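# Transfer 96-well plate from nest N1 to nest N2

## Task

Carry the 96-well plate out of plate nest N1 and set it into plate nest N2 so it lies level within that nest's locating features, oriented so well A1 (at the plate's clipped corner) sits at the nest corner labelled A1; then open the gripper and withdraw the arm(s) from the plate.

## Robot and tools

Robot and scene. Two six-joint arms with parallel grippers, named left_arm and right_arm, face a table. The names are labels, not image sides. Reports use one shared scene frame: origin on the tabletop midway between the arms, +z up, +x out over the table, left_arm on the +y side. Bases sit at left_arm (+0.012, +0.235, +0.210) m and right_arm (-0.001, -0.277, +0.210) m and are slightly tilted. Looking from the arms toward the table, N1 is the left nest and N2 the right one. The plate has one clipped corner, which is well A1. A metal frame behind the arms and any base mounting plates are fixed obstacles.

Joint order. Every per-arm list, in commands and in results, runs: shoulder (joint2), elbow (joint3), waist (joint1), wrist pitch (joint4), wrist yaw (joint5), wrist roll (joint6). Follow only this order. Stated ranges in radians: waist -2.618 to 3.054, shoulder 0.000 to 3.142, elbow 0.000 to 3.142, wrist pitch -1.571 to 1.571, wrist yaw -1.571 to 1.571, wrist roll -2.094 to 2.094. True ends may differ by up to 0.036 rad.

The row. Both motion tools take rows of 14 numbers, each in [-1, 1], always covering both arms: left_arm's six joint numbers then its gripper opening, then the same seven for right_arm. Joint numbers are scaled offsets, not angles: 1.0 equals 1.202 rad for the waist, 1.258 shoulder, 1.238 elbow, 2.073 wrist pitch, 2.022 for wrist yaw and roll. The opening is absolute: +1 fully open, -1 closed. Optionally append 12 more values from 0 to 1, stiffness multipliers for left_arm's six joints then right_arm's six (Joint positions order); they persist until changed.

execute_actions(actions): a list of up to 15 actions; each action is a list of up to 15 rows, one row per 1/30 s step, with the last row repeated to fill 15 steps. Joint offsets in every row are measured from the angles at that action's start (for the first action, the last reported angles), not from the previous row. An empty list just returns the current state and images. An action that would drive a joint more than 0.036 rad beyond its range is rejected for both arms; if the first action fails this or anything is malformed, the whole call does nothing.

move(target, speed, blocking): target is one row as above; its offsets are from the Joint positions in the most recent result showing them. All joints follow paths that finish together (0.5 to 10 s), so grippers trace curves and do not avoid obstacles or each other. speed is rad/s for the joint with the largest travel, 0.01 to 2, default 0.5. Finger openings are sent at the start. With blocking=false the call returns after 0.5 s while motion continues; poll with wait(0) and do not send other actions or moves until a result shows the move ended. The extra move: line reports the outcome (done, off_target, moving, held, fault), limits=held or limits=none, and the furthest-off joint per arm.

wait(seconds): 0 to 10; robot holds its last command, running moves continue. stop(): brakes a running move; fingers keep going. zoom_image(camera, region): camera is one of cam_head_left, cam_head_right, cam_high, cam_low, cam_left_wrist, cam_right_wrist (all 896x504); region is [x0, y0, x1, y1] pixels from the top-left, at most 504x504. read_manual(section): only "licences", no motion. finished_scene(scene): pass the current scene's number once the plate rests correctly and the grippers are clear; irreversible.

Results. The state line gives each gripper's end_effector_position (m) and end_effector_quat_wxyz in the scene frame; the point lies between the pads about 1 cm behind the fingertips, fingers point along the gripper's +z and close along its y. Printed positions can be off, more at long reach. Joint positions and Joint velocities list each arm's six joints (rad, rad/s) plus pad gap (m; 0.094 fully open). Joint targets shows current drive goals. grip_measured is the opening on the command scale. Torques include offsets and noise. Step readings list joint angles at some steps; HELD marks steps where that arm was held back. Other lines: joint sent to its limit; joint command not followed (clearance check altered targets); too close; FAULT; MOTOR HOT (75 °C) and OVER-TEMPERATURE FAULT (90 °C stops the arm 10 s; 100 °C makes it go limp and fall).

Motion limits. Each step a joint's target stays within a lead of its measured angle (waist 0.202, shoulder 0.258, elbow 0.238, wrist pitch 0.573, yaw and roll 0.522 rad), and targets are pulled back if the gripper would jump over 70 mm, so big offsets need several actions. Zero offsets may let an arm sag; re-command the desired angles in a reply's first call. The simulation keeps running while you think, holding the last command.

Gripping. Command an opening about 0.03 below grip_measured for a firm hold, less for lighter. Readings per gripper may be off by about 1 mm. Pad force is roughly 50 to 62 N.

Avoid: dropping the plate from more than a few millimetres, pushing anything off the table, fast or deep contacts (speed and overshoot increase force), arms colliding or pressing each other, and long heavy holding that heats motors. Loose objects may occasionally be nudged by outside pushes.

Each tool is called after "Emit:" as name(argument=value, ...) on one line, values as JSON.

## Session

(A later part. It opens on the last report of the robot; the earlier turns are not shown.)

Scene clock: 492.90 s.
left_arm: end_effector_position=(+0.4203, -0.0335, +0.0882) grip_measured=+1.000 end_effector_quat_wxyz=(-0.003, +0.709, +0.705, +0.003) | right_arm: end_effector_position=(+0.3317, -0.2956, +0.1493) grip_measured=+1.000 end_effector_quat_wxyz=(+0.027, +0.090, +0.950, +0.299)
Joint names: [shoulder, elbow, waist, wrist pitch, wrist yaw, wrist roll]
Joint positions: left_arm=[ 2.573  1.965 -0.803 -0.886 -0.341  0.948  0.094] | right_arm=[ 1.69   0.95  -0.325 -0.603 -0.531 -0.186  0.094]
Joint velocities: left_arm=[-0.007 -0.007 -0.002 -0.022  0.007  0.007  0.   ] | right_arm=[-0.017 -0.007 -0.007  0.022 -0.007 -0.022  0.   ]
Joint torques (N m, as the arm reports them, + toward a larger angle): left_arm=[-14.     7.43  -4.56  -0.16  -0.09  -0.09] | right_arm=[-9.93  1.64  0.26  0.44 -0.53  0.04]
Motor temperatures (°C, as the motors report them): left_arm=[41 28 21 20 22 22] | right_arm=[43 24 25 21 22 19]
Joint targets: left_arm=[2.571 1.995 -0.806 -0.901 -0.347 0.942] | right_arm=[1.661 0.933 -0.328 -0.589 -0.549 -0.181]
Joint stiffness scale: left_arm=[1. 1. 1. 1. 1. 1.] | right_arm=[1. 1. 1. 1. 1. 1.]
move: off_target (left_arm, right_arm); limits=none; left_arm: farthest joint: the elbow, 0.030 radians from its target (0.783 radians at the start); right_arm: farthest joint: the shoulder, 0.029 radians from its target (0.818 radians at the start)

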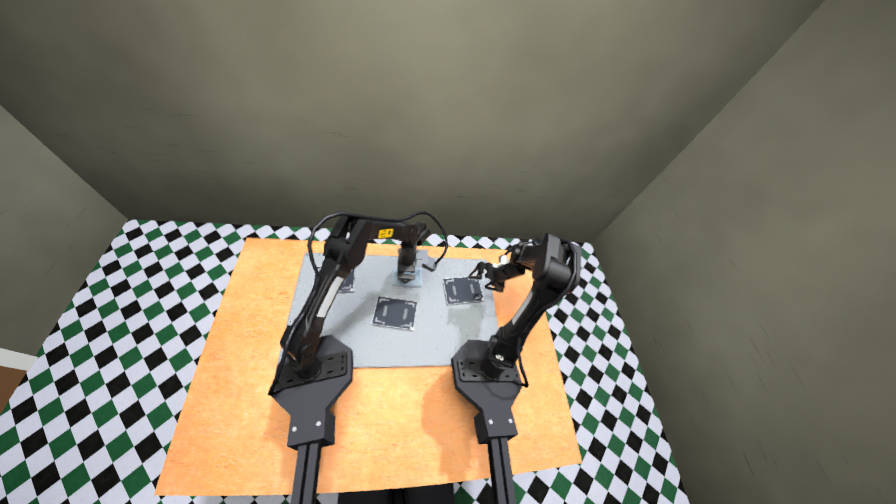

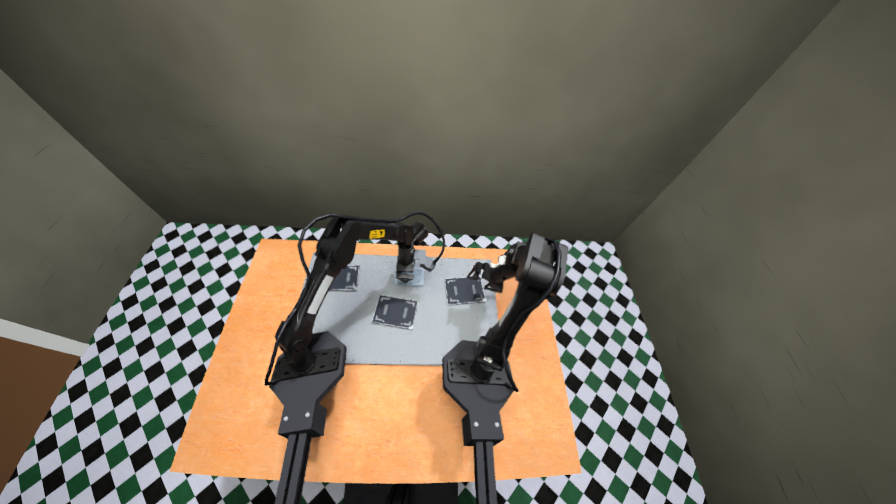

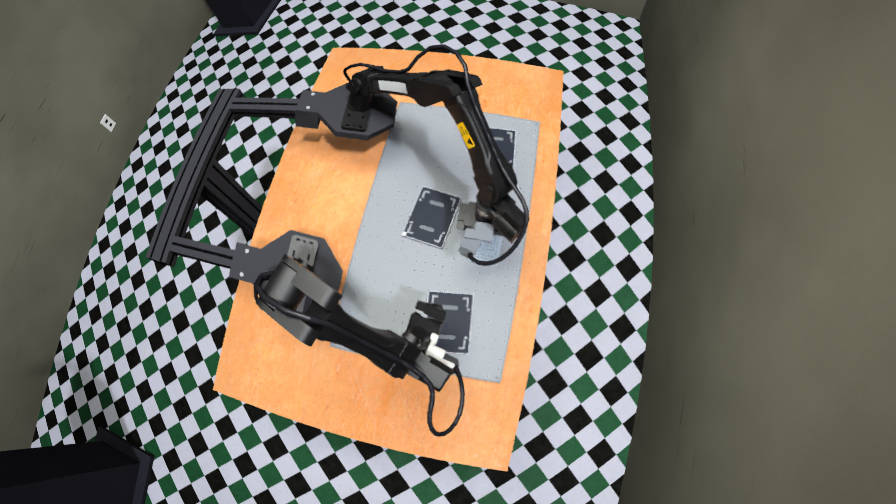

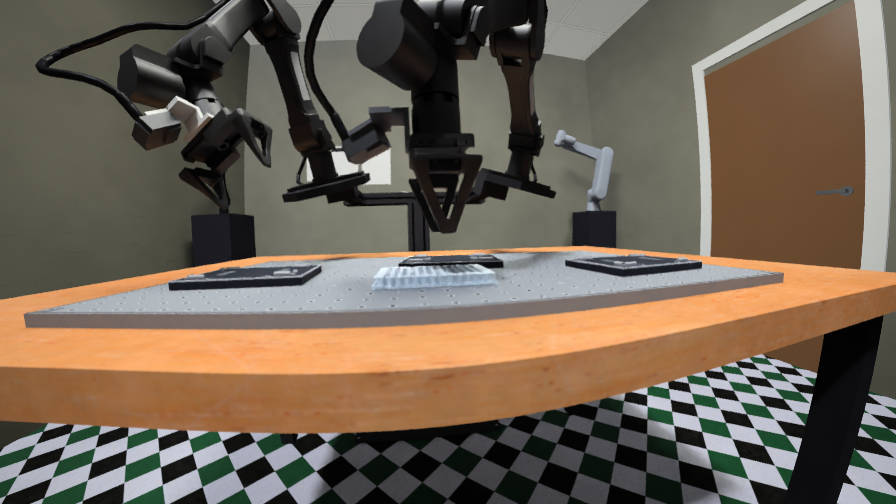

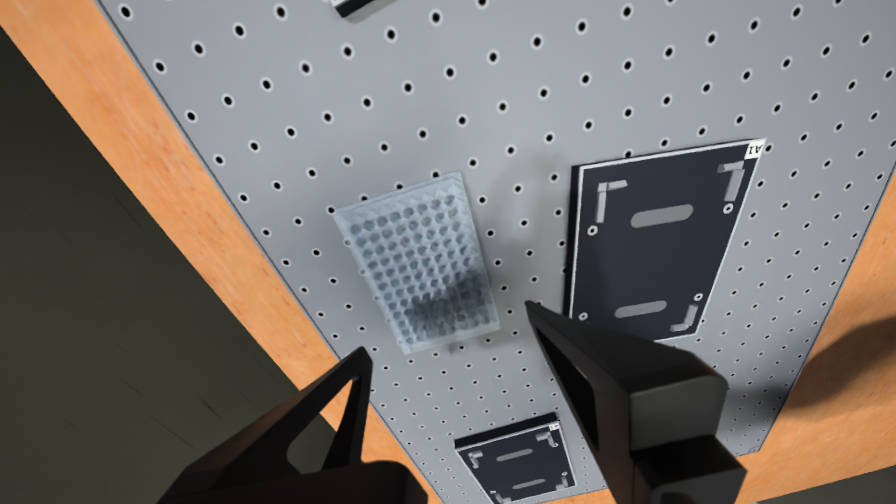

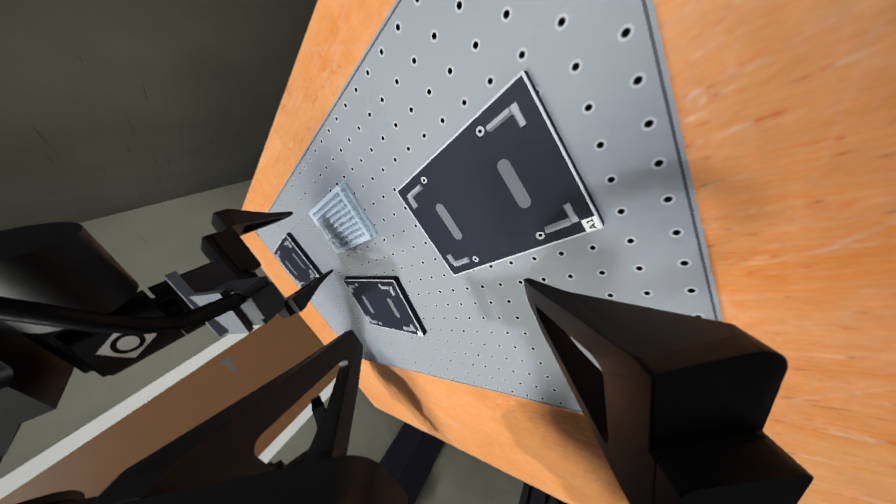

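Emit:
move(target=[0.0668,0.083,0.0175,0.0135,-0.003,0.0084,1,0,0,0,0,0,0,1], speed=0.2)

Emit:
zoom_image(camera="cam_left_wrist", region=[220, 80, 680, 480])

Scene clock: 557.73 s.
left_arm: end_effector_position=(+0.4306, -0.0366, +0.0654) grip_measured=+1.000 end_effector_quat_wxyz=(-0.001, +0.704, +0.710, +0.005) | right_arm: end_effector_position=(+0.3317, -0.2957, +0.1492) grip_measured=+1.000 end_effector_quat_wxyz=(+0.027, +0.090, +0.950, +0.299)
Joint names: [shoulder, elbow, waist, wrist pitch, wrist yaw, wrist roll]
Joint positions: left_arm=[ 2.654  2.04  -0.782 -0.868 -0.342  0.959  0.094] | right_arm=[ 1.69   0.95  -0.325 -0.603 -0.53  -0.185  0.094]
Joint velocities: left_arm=[ 0.012 -0.007 -0.002 -0.022  0.066  0.037  0.   ] | right_arm=[-0.012 -0.012  0.002 -0.022  0.022 -0.007  0.   ]
Joint torques (N m, as the arm reports them, + toward a larger angle): left_arm=[-14.01   7.1   -4.45   0.08  -0.09   0.01] | right_arm=[-7.74  2.8   0.45  0.26 -0.33  0.03]
Motor temperatures (°C, as the motors report them): left_arm=[48 29 22 20 22 22] | right_arm=[39 23 24 21 23 19]
Joint targets: left_arm=[2.657 2.067 -0.782 -0.858 -0.347 0.965] | right_arm=[1.690 0.950 -0.325 -0.603 -0.531 -0.186]
Joint stiffness scale: left_arm=[1. 1. 1. 1. 1. 1.] | right_arm=[1. 1. 1. 1. 1. 1.]
move: off_target (left_arm); limits=none; left_arm: farthest joint: the elbow, 0.027 radians from its target (0.103 radians at the start); right_arm: farthest joint: the wrist yaw, 0.001 radians from its target (0.001 radians at the start)

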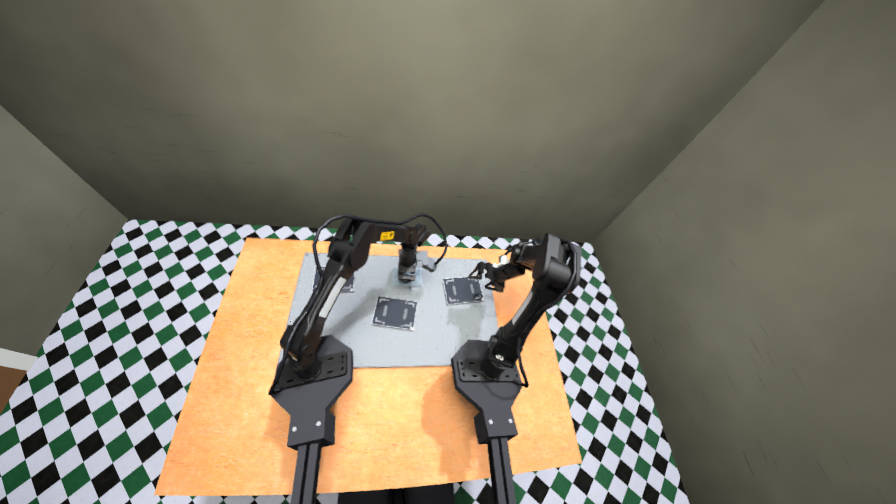

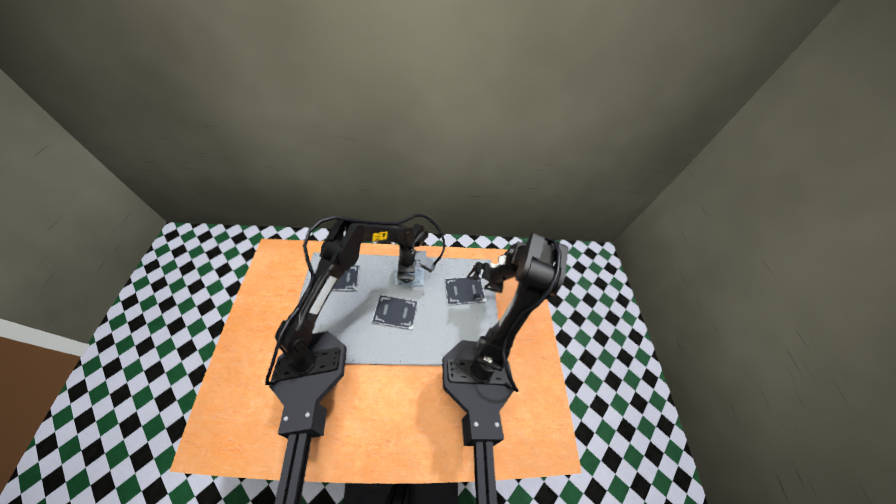

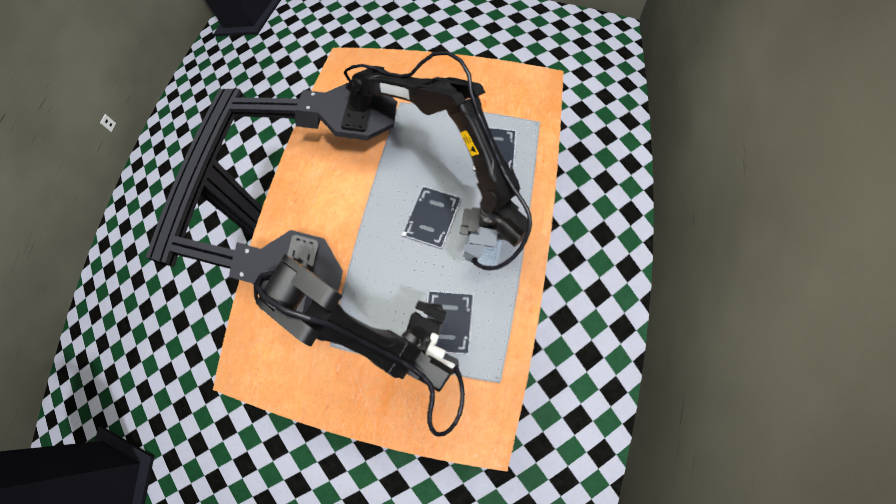

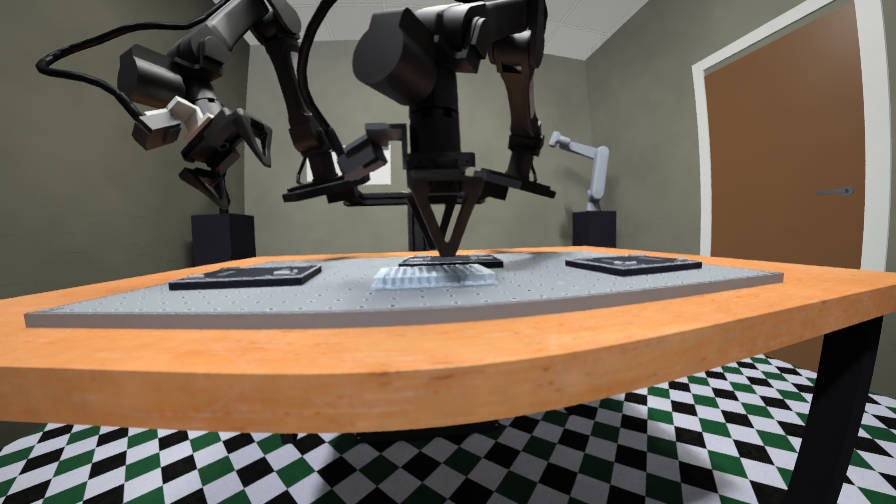

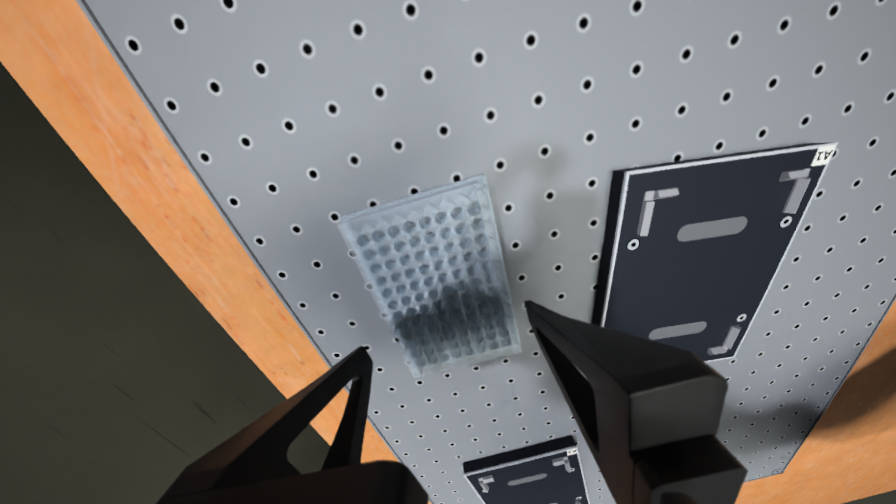

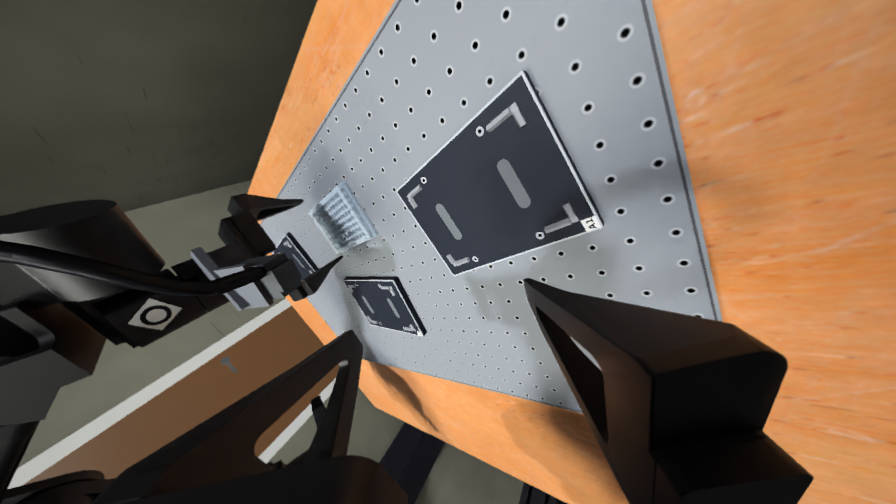

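Region (220, 80, 680, 480) of cam_left_wrist's 896x504 image, scaled by 1.096, with more detail than that image has; it fills the top 438 rows of this view, and the rest is white.

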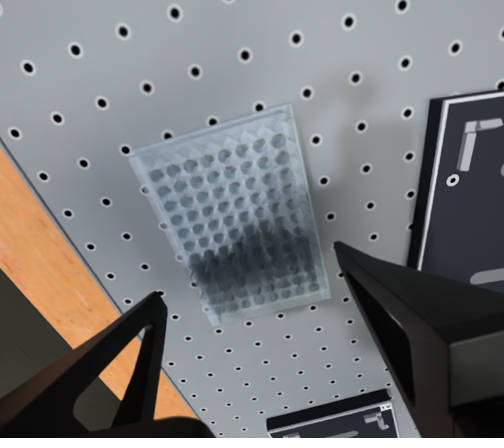

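Emit:
move(target=[0.055,0.045,0.0053,0.024,-0.003,0.006,1,0,0,0,0,0,0,1], speed=0.12)

Emit:
zoom_image(camera="cam_low", region=[350, 200, 530, 310])

Scene clock: 584.23 s.
left_arm: end_effector_position=(+0.4281, -0.0446, +0.0423) grip_measured=+1.000 end_effector_quat_wxyz=(-0.000, +0.706, +0.708, +0.005) | right_arm: end_effector_position=(+0.3317, -0.2958, +0.1491) grip_measured=+1.000 end_effector_quat_wxyz=(+0.027, +0.090, +0.950, +0.298)
Joint names: [shoulder, elbow, waist, wrist pitch, wrist yaw, wrist roll]
Joint positions: left_arm=[ 2.72   2.07  -0.782 -0.829 -0.342  0.964  0.094] | right_arm=[ 1.69   0.95  -0.325 -0.603 -0.529 -0.185  0.094]
Joint velocities: left_arm=[ 0.007 -0.017 -0.017  0.007 -0.022 -0.007  0.   ] | right_arm=[-0.012  0.002 -0.022 -0.022 -0.051 -0.007  0.   ]
Joint torques (N m, as the arm reports them, + toward a larger angle): left_arm=[-14.07   7.    -4.03   0.11  -0.09   0.01] | right_arm=[-7.73  2.82  0.51  0.26 -0.35  0.02]
Motor temperatures (°C, as the motors report them): left_arm=[49 29 22 20 22 22] | right_arm=[37 23 24 21 22 19]
Joint targets: left_arm=[2.723 2.096 -0.775 -0.818 -0.348 0.970] | right_arm=[1.690 0.950 -0.325 -0.603 -0.530 -0.185]
Joint stiffness scale: left_arm=[1. 1. 1. 1. 1. 1.] | right_arm=[1. 1. 1. 1. 1. 1.]
move: off_target (left_arm); limits=none; left_arm: farthest joint: the elbow, 0.026 radians from its target (0.055 radians at the start); right_arm: farthest joint: the wrist yaw, 0.001 radians from its target (0.000 radians at the start)

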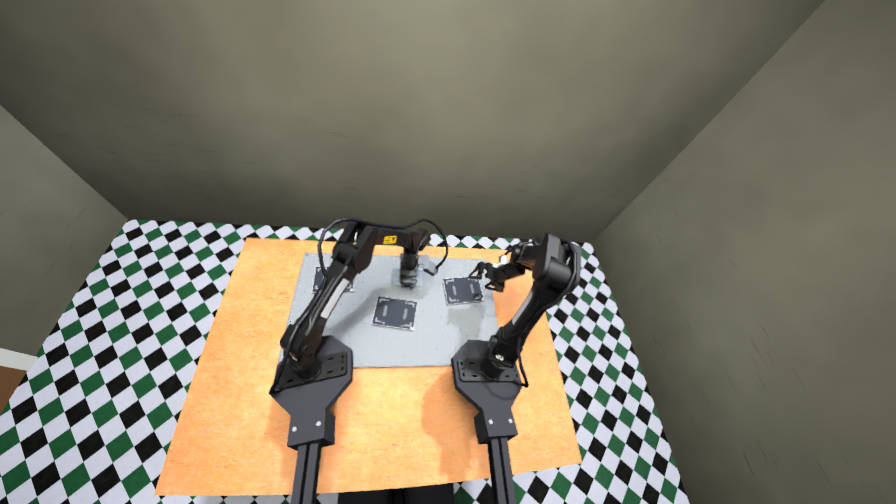

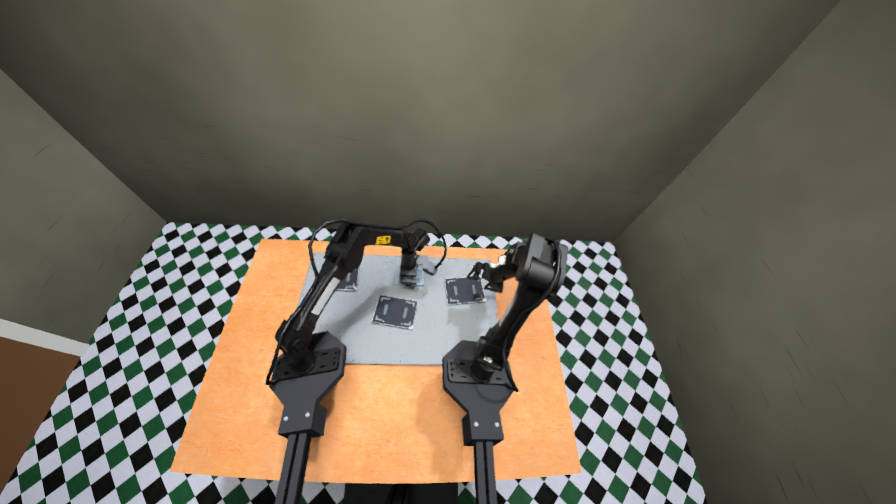

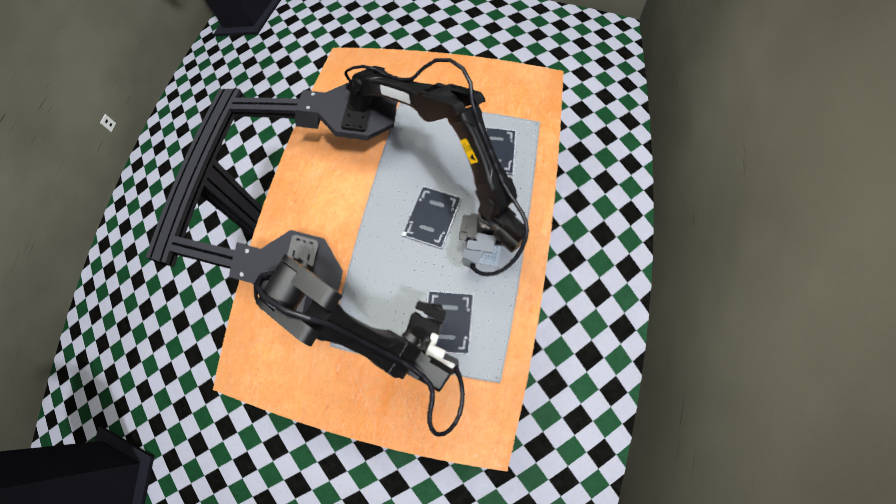

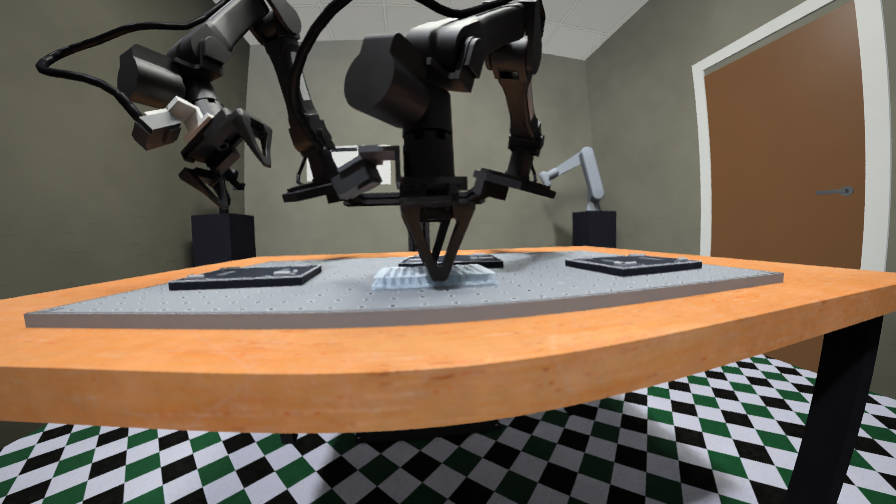

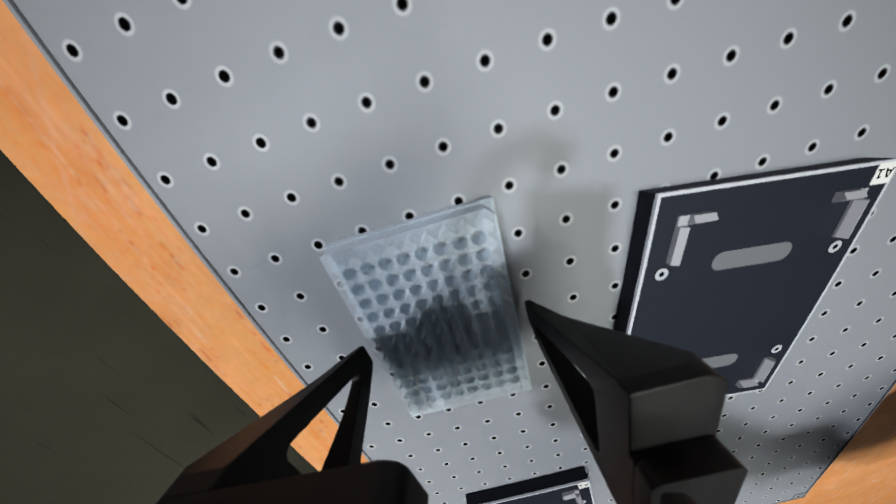

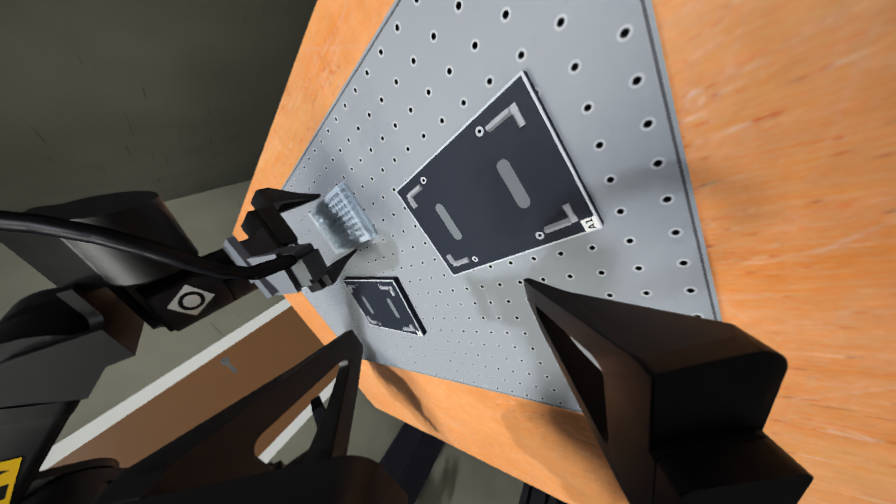

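Region (350, 200, 530, 310) of cam_low's 896x504 image, scaled by 2.800, with more detail than that image has.

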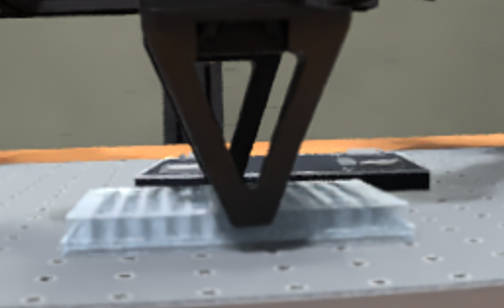

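Emit:
execute_actions(actions=[])

Scene clock: 615.80 s.
left_arm: end_effector_position=(+0.4282, -0.0446, +0.0423) grip_measured=+1.000 end_effector_quat_wxyz=(-0.000, +0.706, +0.708, +0.005) | right_arm: end_effector_position=(+0.3317, -0.2958, +0.1491) grip_measured=+1.000 end_effector_quat_wxyz=(+0.027, +0.090, +0.950, +0.298)
Joint names: [shoulder, elbow, waist, wrist pitch, wrist yaw, wrist roll]
Joint positions: left_arm=[ 2.72   2.07  -0.782 -0.829 -0.342  0.965  0.094] | right_arm=[ 1.69   0.95  -0.325 -0.603 -0.529 -0.185  0.094]
Joint velocities: left_arm=[-0.002  0.007 -0.007  0.051 -0.007  0.022  0.   ] | right_arm=[-0.017  0.002 -0.012  0.007 -0.007  0.022  0.   ]
Joint torques (N m, as the arm reports them, + toward a larger angle): left_arm=[-14.07   7.    -4.02   0.09  -0.09   0.01] | right_arm=[-7.74  2.83  0.49  0.27 -0.35  0.02]
Motor temperatures (°C, as the motors report them): left_arm=[50 29 22 20 22 22] | right_arm=[37 23 24 21 22 19]
Joint targets: left_arm=[2.723 2.096 -0.775 -0.818 -0.348 0.971] | right_arm=[1.690 0.950 -0.325 -0.603 -0.530 -0.185]
Joint stiffness scale: left_arm=[1. 1. 1. 1. 1. 1.] | right_arm=[1. 1. 1. 1. 1. 1.]

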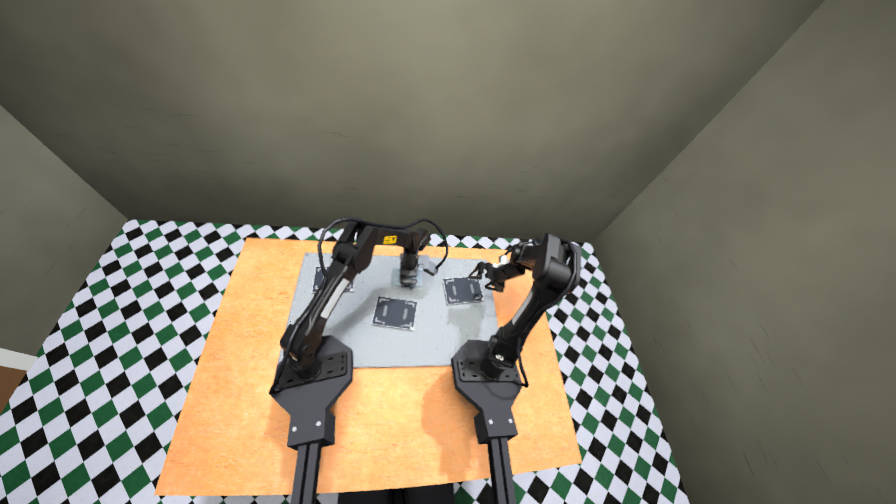

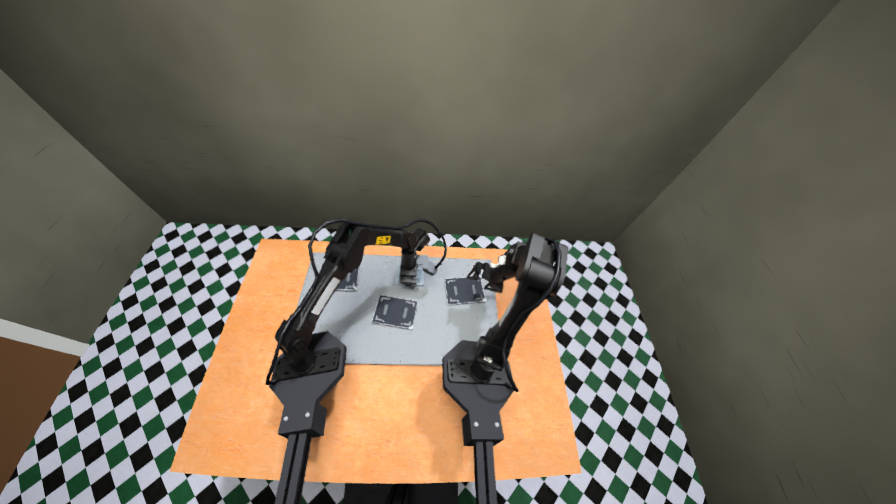

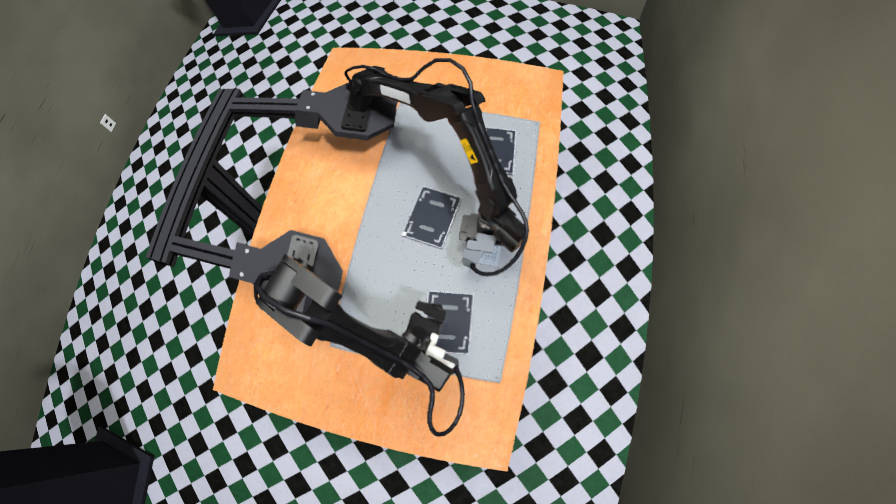

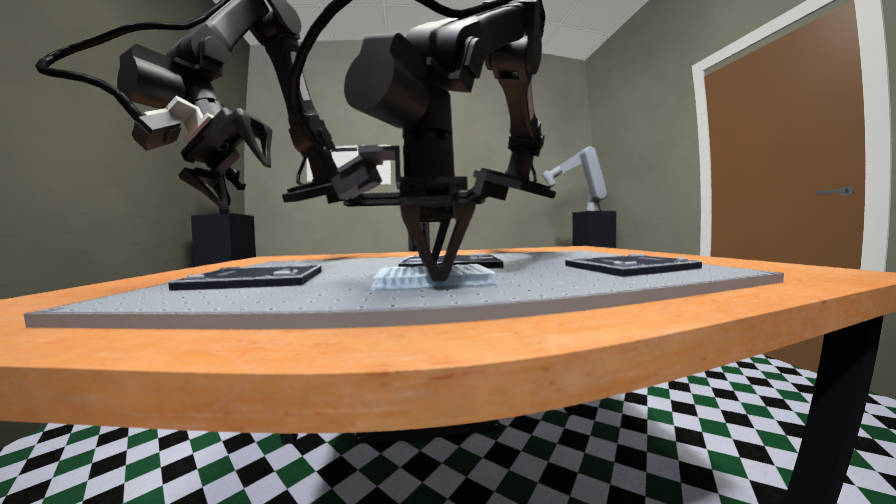

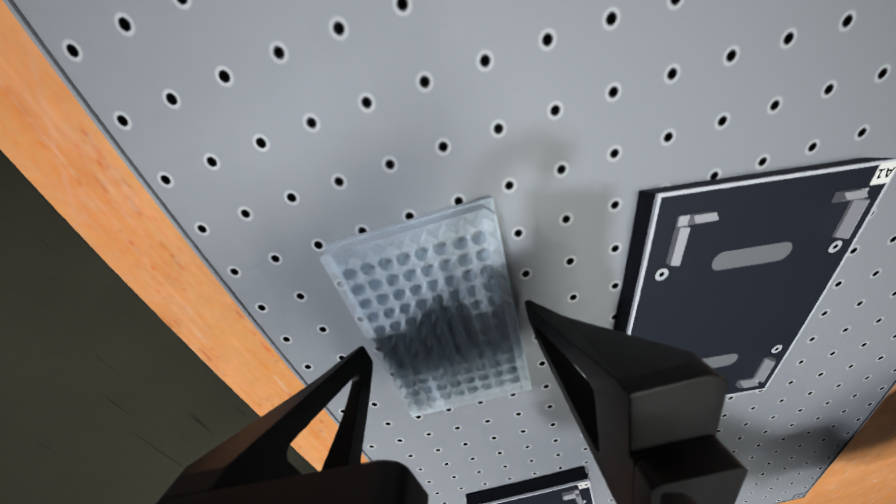

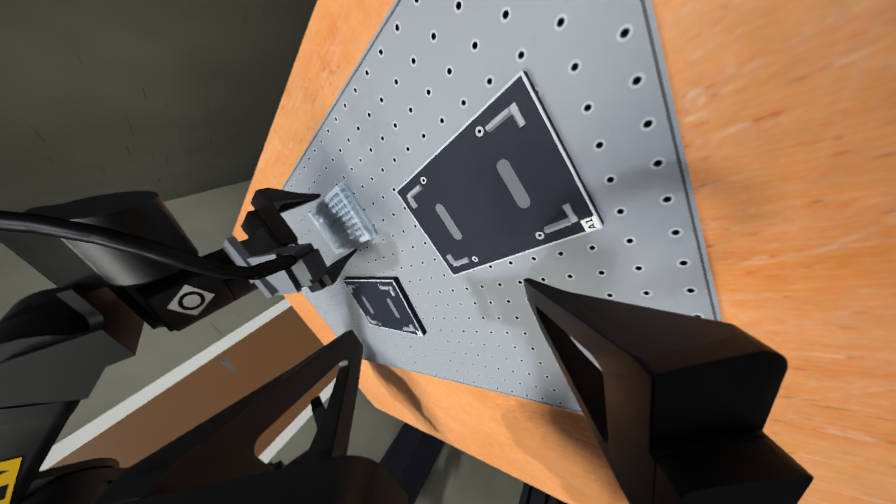

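Emit:
execute_actions(actions=[[[0.006,0.022,0.006,0.0065,-0.003,0.003,1,0,0,0,0,0,0,1],[0.009,0.024,0.006,0.0077,-0.003,0.003,0.95,0,0,0,0,0,0,1],[0.009,0.024,0.006,0.0077,-0.003,0.003,0.9,0,0,0,0,0,0,1],[0.009,0.024,0.006,0.0077,-0.003,0.003,0.87,0,0,0,0,0,0,1],[0.009,0.024,0.006,0.0077,-0.003,0.003,0.85,0,0,0,0,0,0,1],[0.009,0.024,0.006,0.0077,-0.003,0.003,0.83,0,0,0,0,0,0,1],[0.009,0.024,0.006,0.0077,-0.003,0.003,0.82,0,0,0,0,0,0,1],[0.009,0.024,0.006,0.0077,-0.003,0.003,0.81,0,0,0,0,0,0,1],[0.009,0.024,0.006,0.0077,-0.003,0.003,0.80,0,0,0,0,0,0,1]]])

Scene clock: 626.27 s.
left_arm: end_effector_position=(+0.4290, -0.0452, +0.0423) grip_measured=+0.803 end_effector_quat_wxyz=(+0.002, +0.706, +0.708, +0.005) | right_arm: end_effector_position=(+0.3316, -0.2959, +0.1490) grip_measured=+1.000 end_effector_quat_wxyz=(+0.026, +0.090, +0.950, +0.298)
Joint names: [shoulder, elbow, waist, wrist pitch, wrist yaw, wrist roll]
Joint positions: left_arm=[ 2.72   2.07  -0.782 -0.825 -0.342  0.965  0.085] | right_arm=[ 1.69   0.95  -0.325 -0.603 -0.529 -0.185  0.094]
Joint velocities: left_arm=[ 0.007 -0.027 -0.027  0.007 -0.022 -0.037  0.001] | right_arm=[-0.007  0.007  0.017 -0.037 -0.051 -0.051  0.   ]
Joint torques (N m, as the arm reports them, + toward a larger angle): left_arm=[-13.4    7.26  -3.94   0.1   -0.09   0.02] | right_arm=[-7.69  2.84  0.47  0.28 -0.35  0.01]
Motor temperatures (°C, as the motors report them): left_arm=[50 29 22 20 22 22] | right_arm=[37 23 24 21 22 19]
Joint targets: left_arm=[2.731 2.099 -0.775 -0.813 -0.348 0.971] | right_arm=[1.690 0.950 -0.325 -0.603 -0.529 -0.185]
Joint stiffness scale: left_arm=[1. 1. 1. 1. 1. 1.] | right_arm=[1. 1. 1. 1. 1. 1.]
Step readings (joint positions):
0: left_arm=[2.720 2.070 -0.782 -0.829 -0.342 0.965] | right_arm=[1.690 0.950 -0.325 -0.603 -0.529 -0.185]
1: left_arm=[2.720 2.070 -0.782 -0.829 -0.342 0.965] | right_arm=[1.690 0.950 -0.325 -0.603 -0.529 -0.185]
2: left_arm=[2.720 2.070 -0.782 -0.828 -0.342 0.965] | right_arm=[1.690 0.950 -0.325 -0.603 -0.529 -0.185]
4: left_arm=[2.720 2.070 -0.782 -0.827 -0.342 0.965] | right_arm=[1.690 0.950 -0.325 -0.603 -0.529 -0.185]
8: left_arm=[2.720 2.070 -0.782 -0.825 -0.342 0.965] | right_arm=[1.690 0.950 -0.325 -0.603 -0.529 -0.185]
15: Joint positions above

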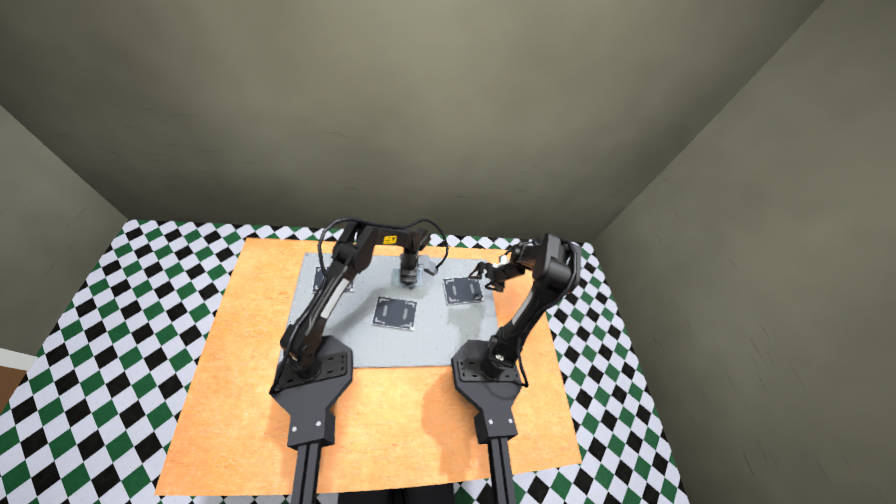

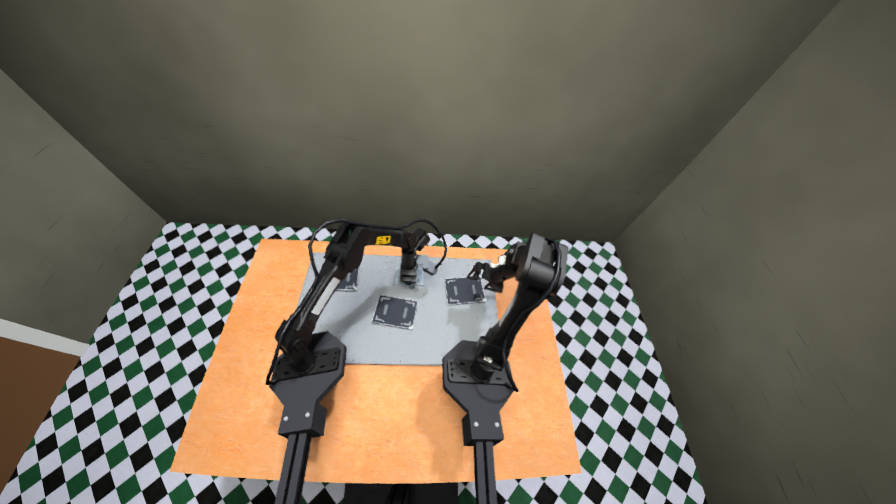

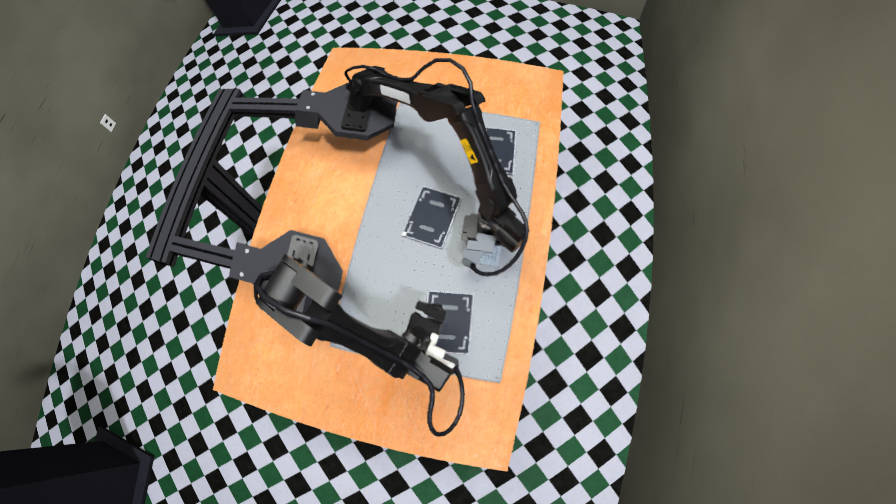

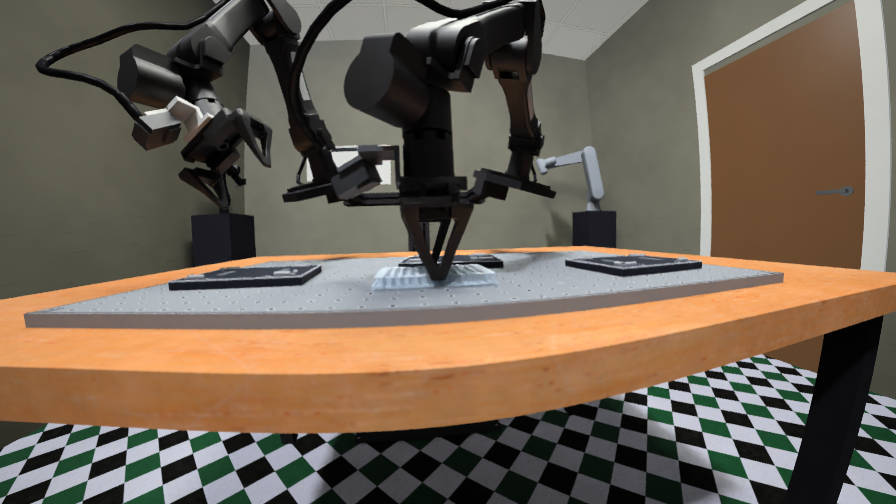

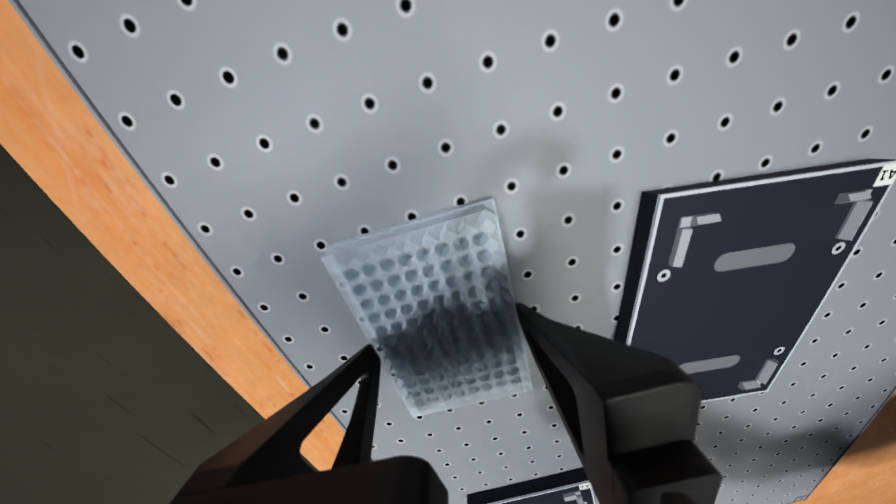

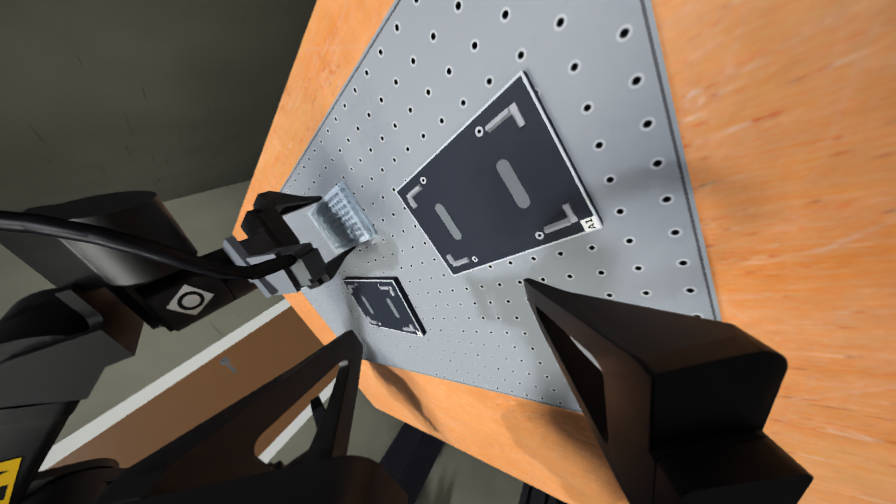

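Emit:
zoom_image(camera="cam_low", region=[350,200,530,310])

Region (350, 200, 530, 310) of cam_low's 896x504 image, scaled by 2.800, with more detail than that image has.

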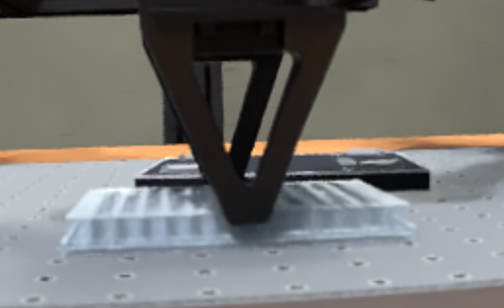

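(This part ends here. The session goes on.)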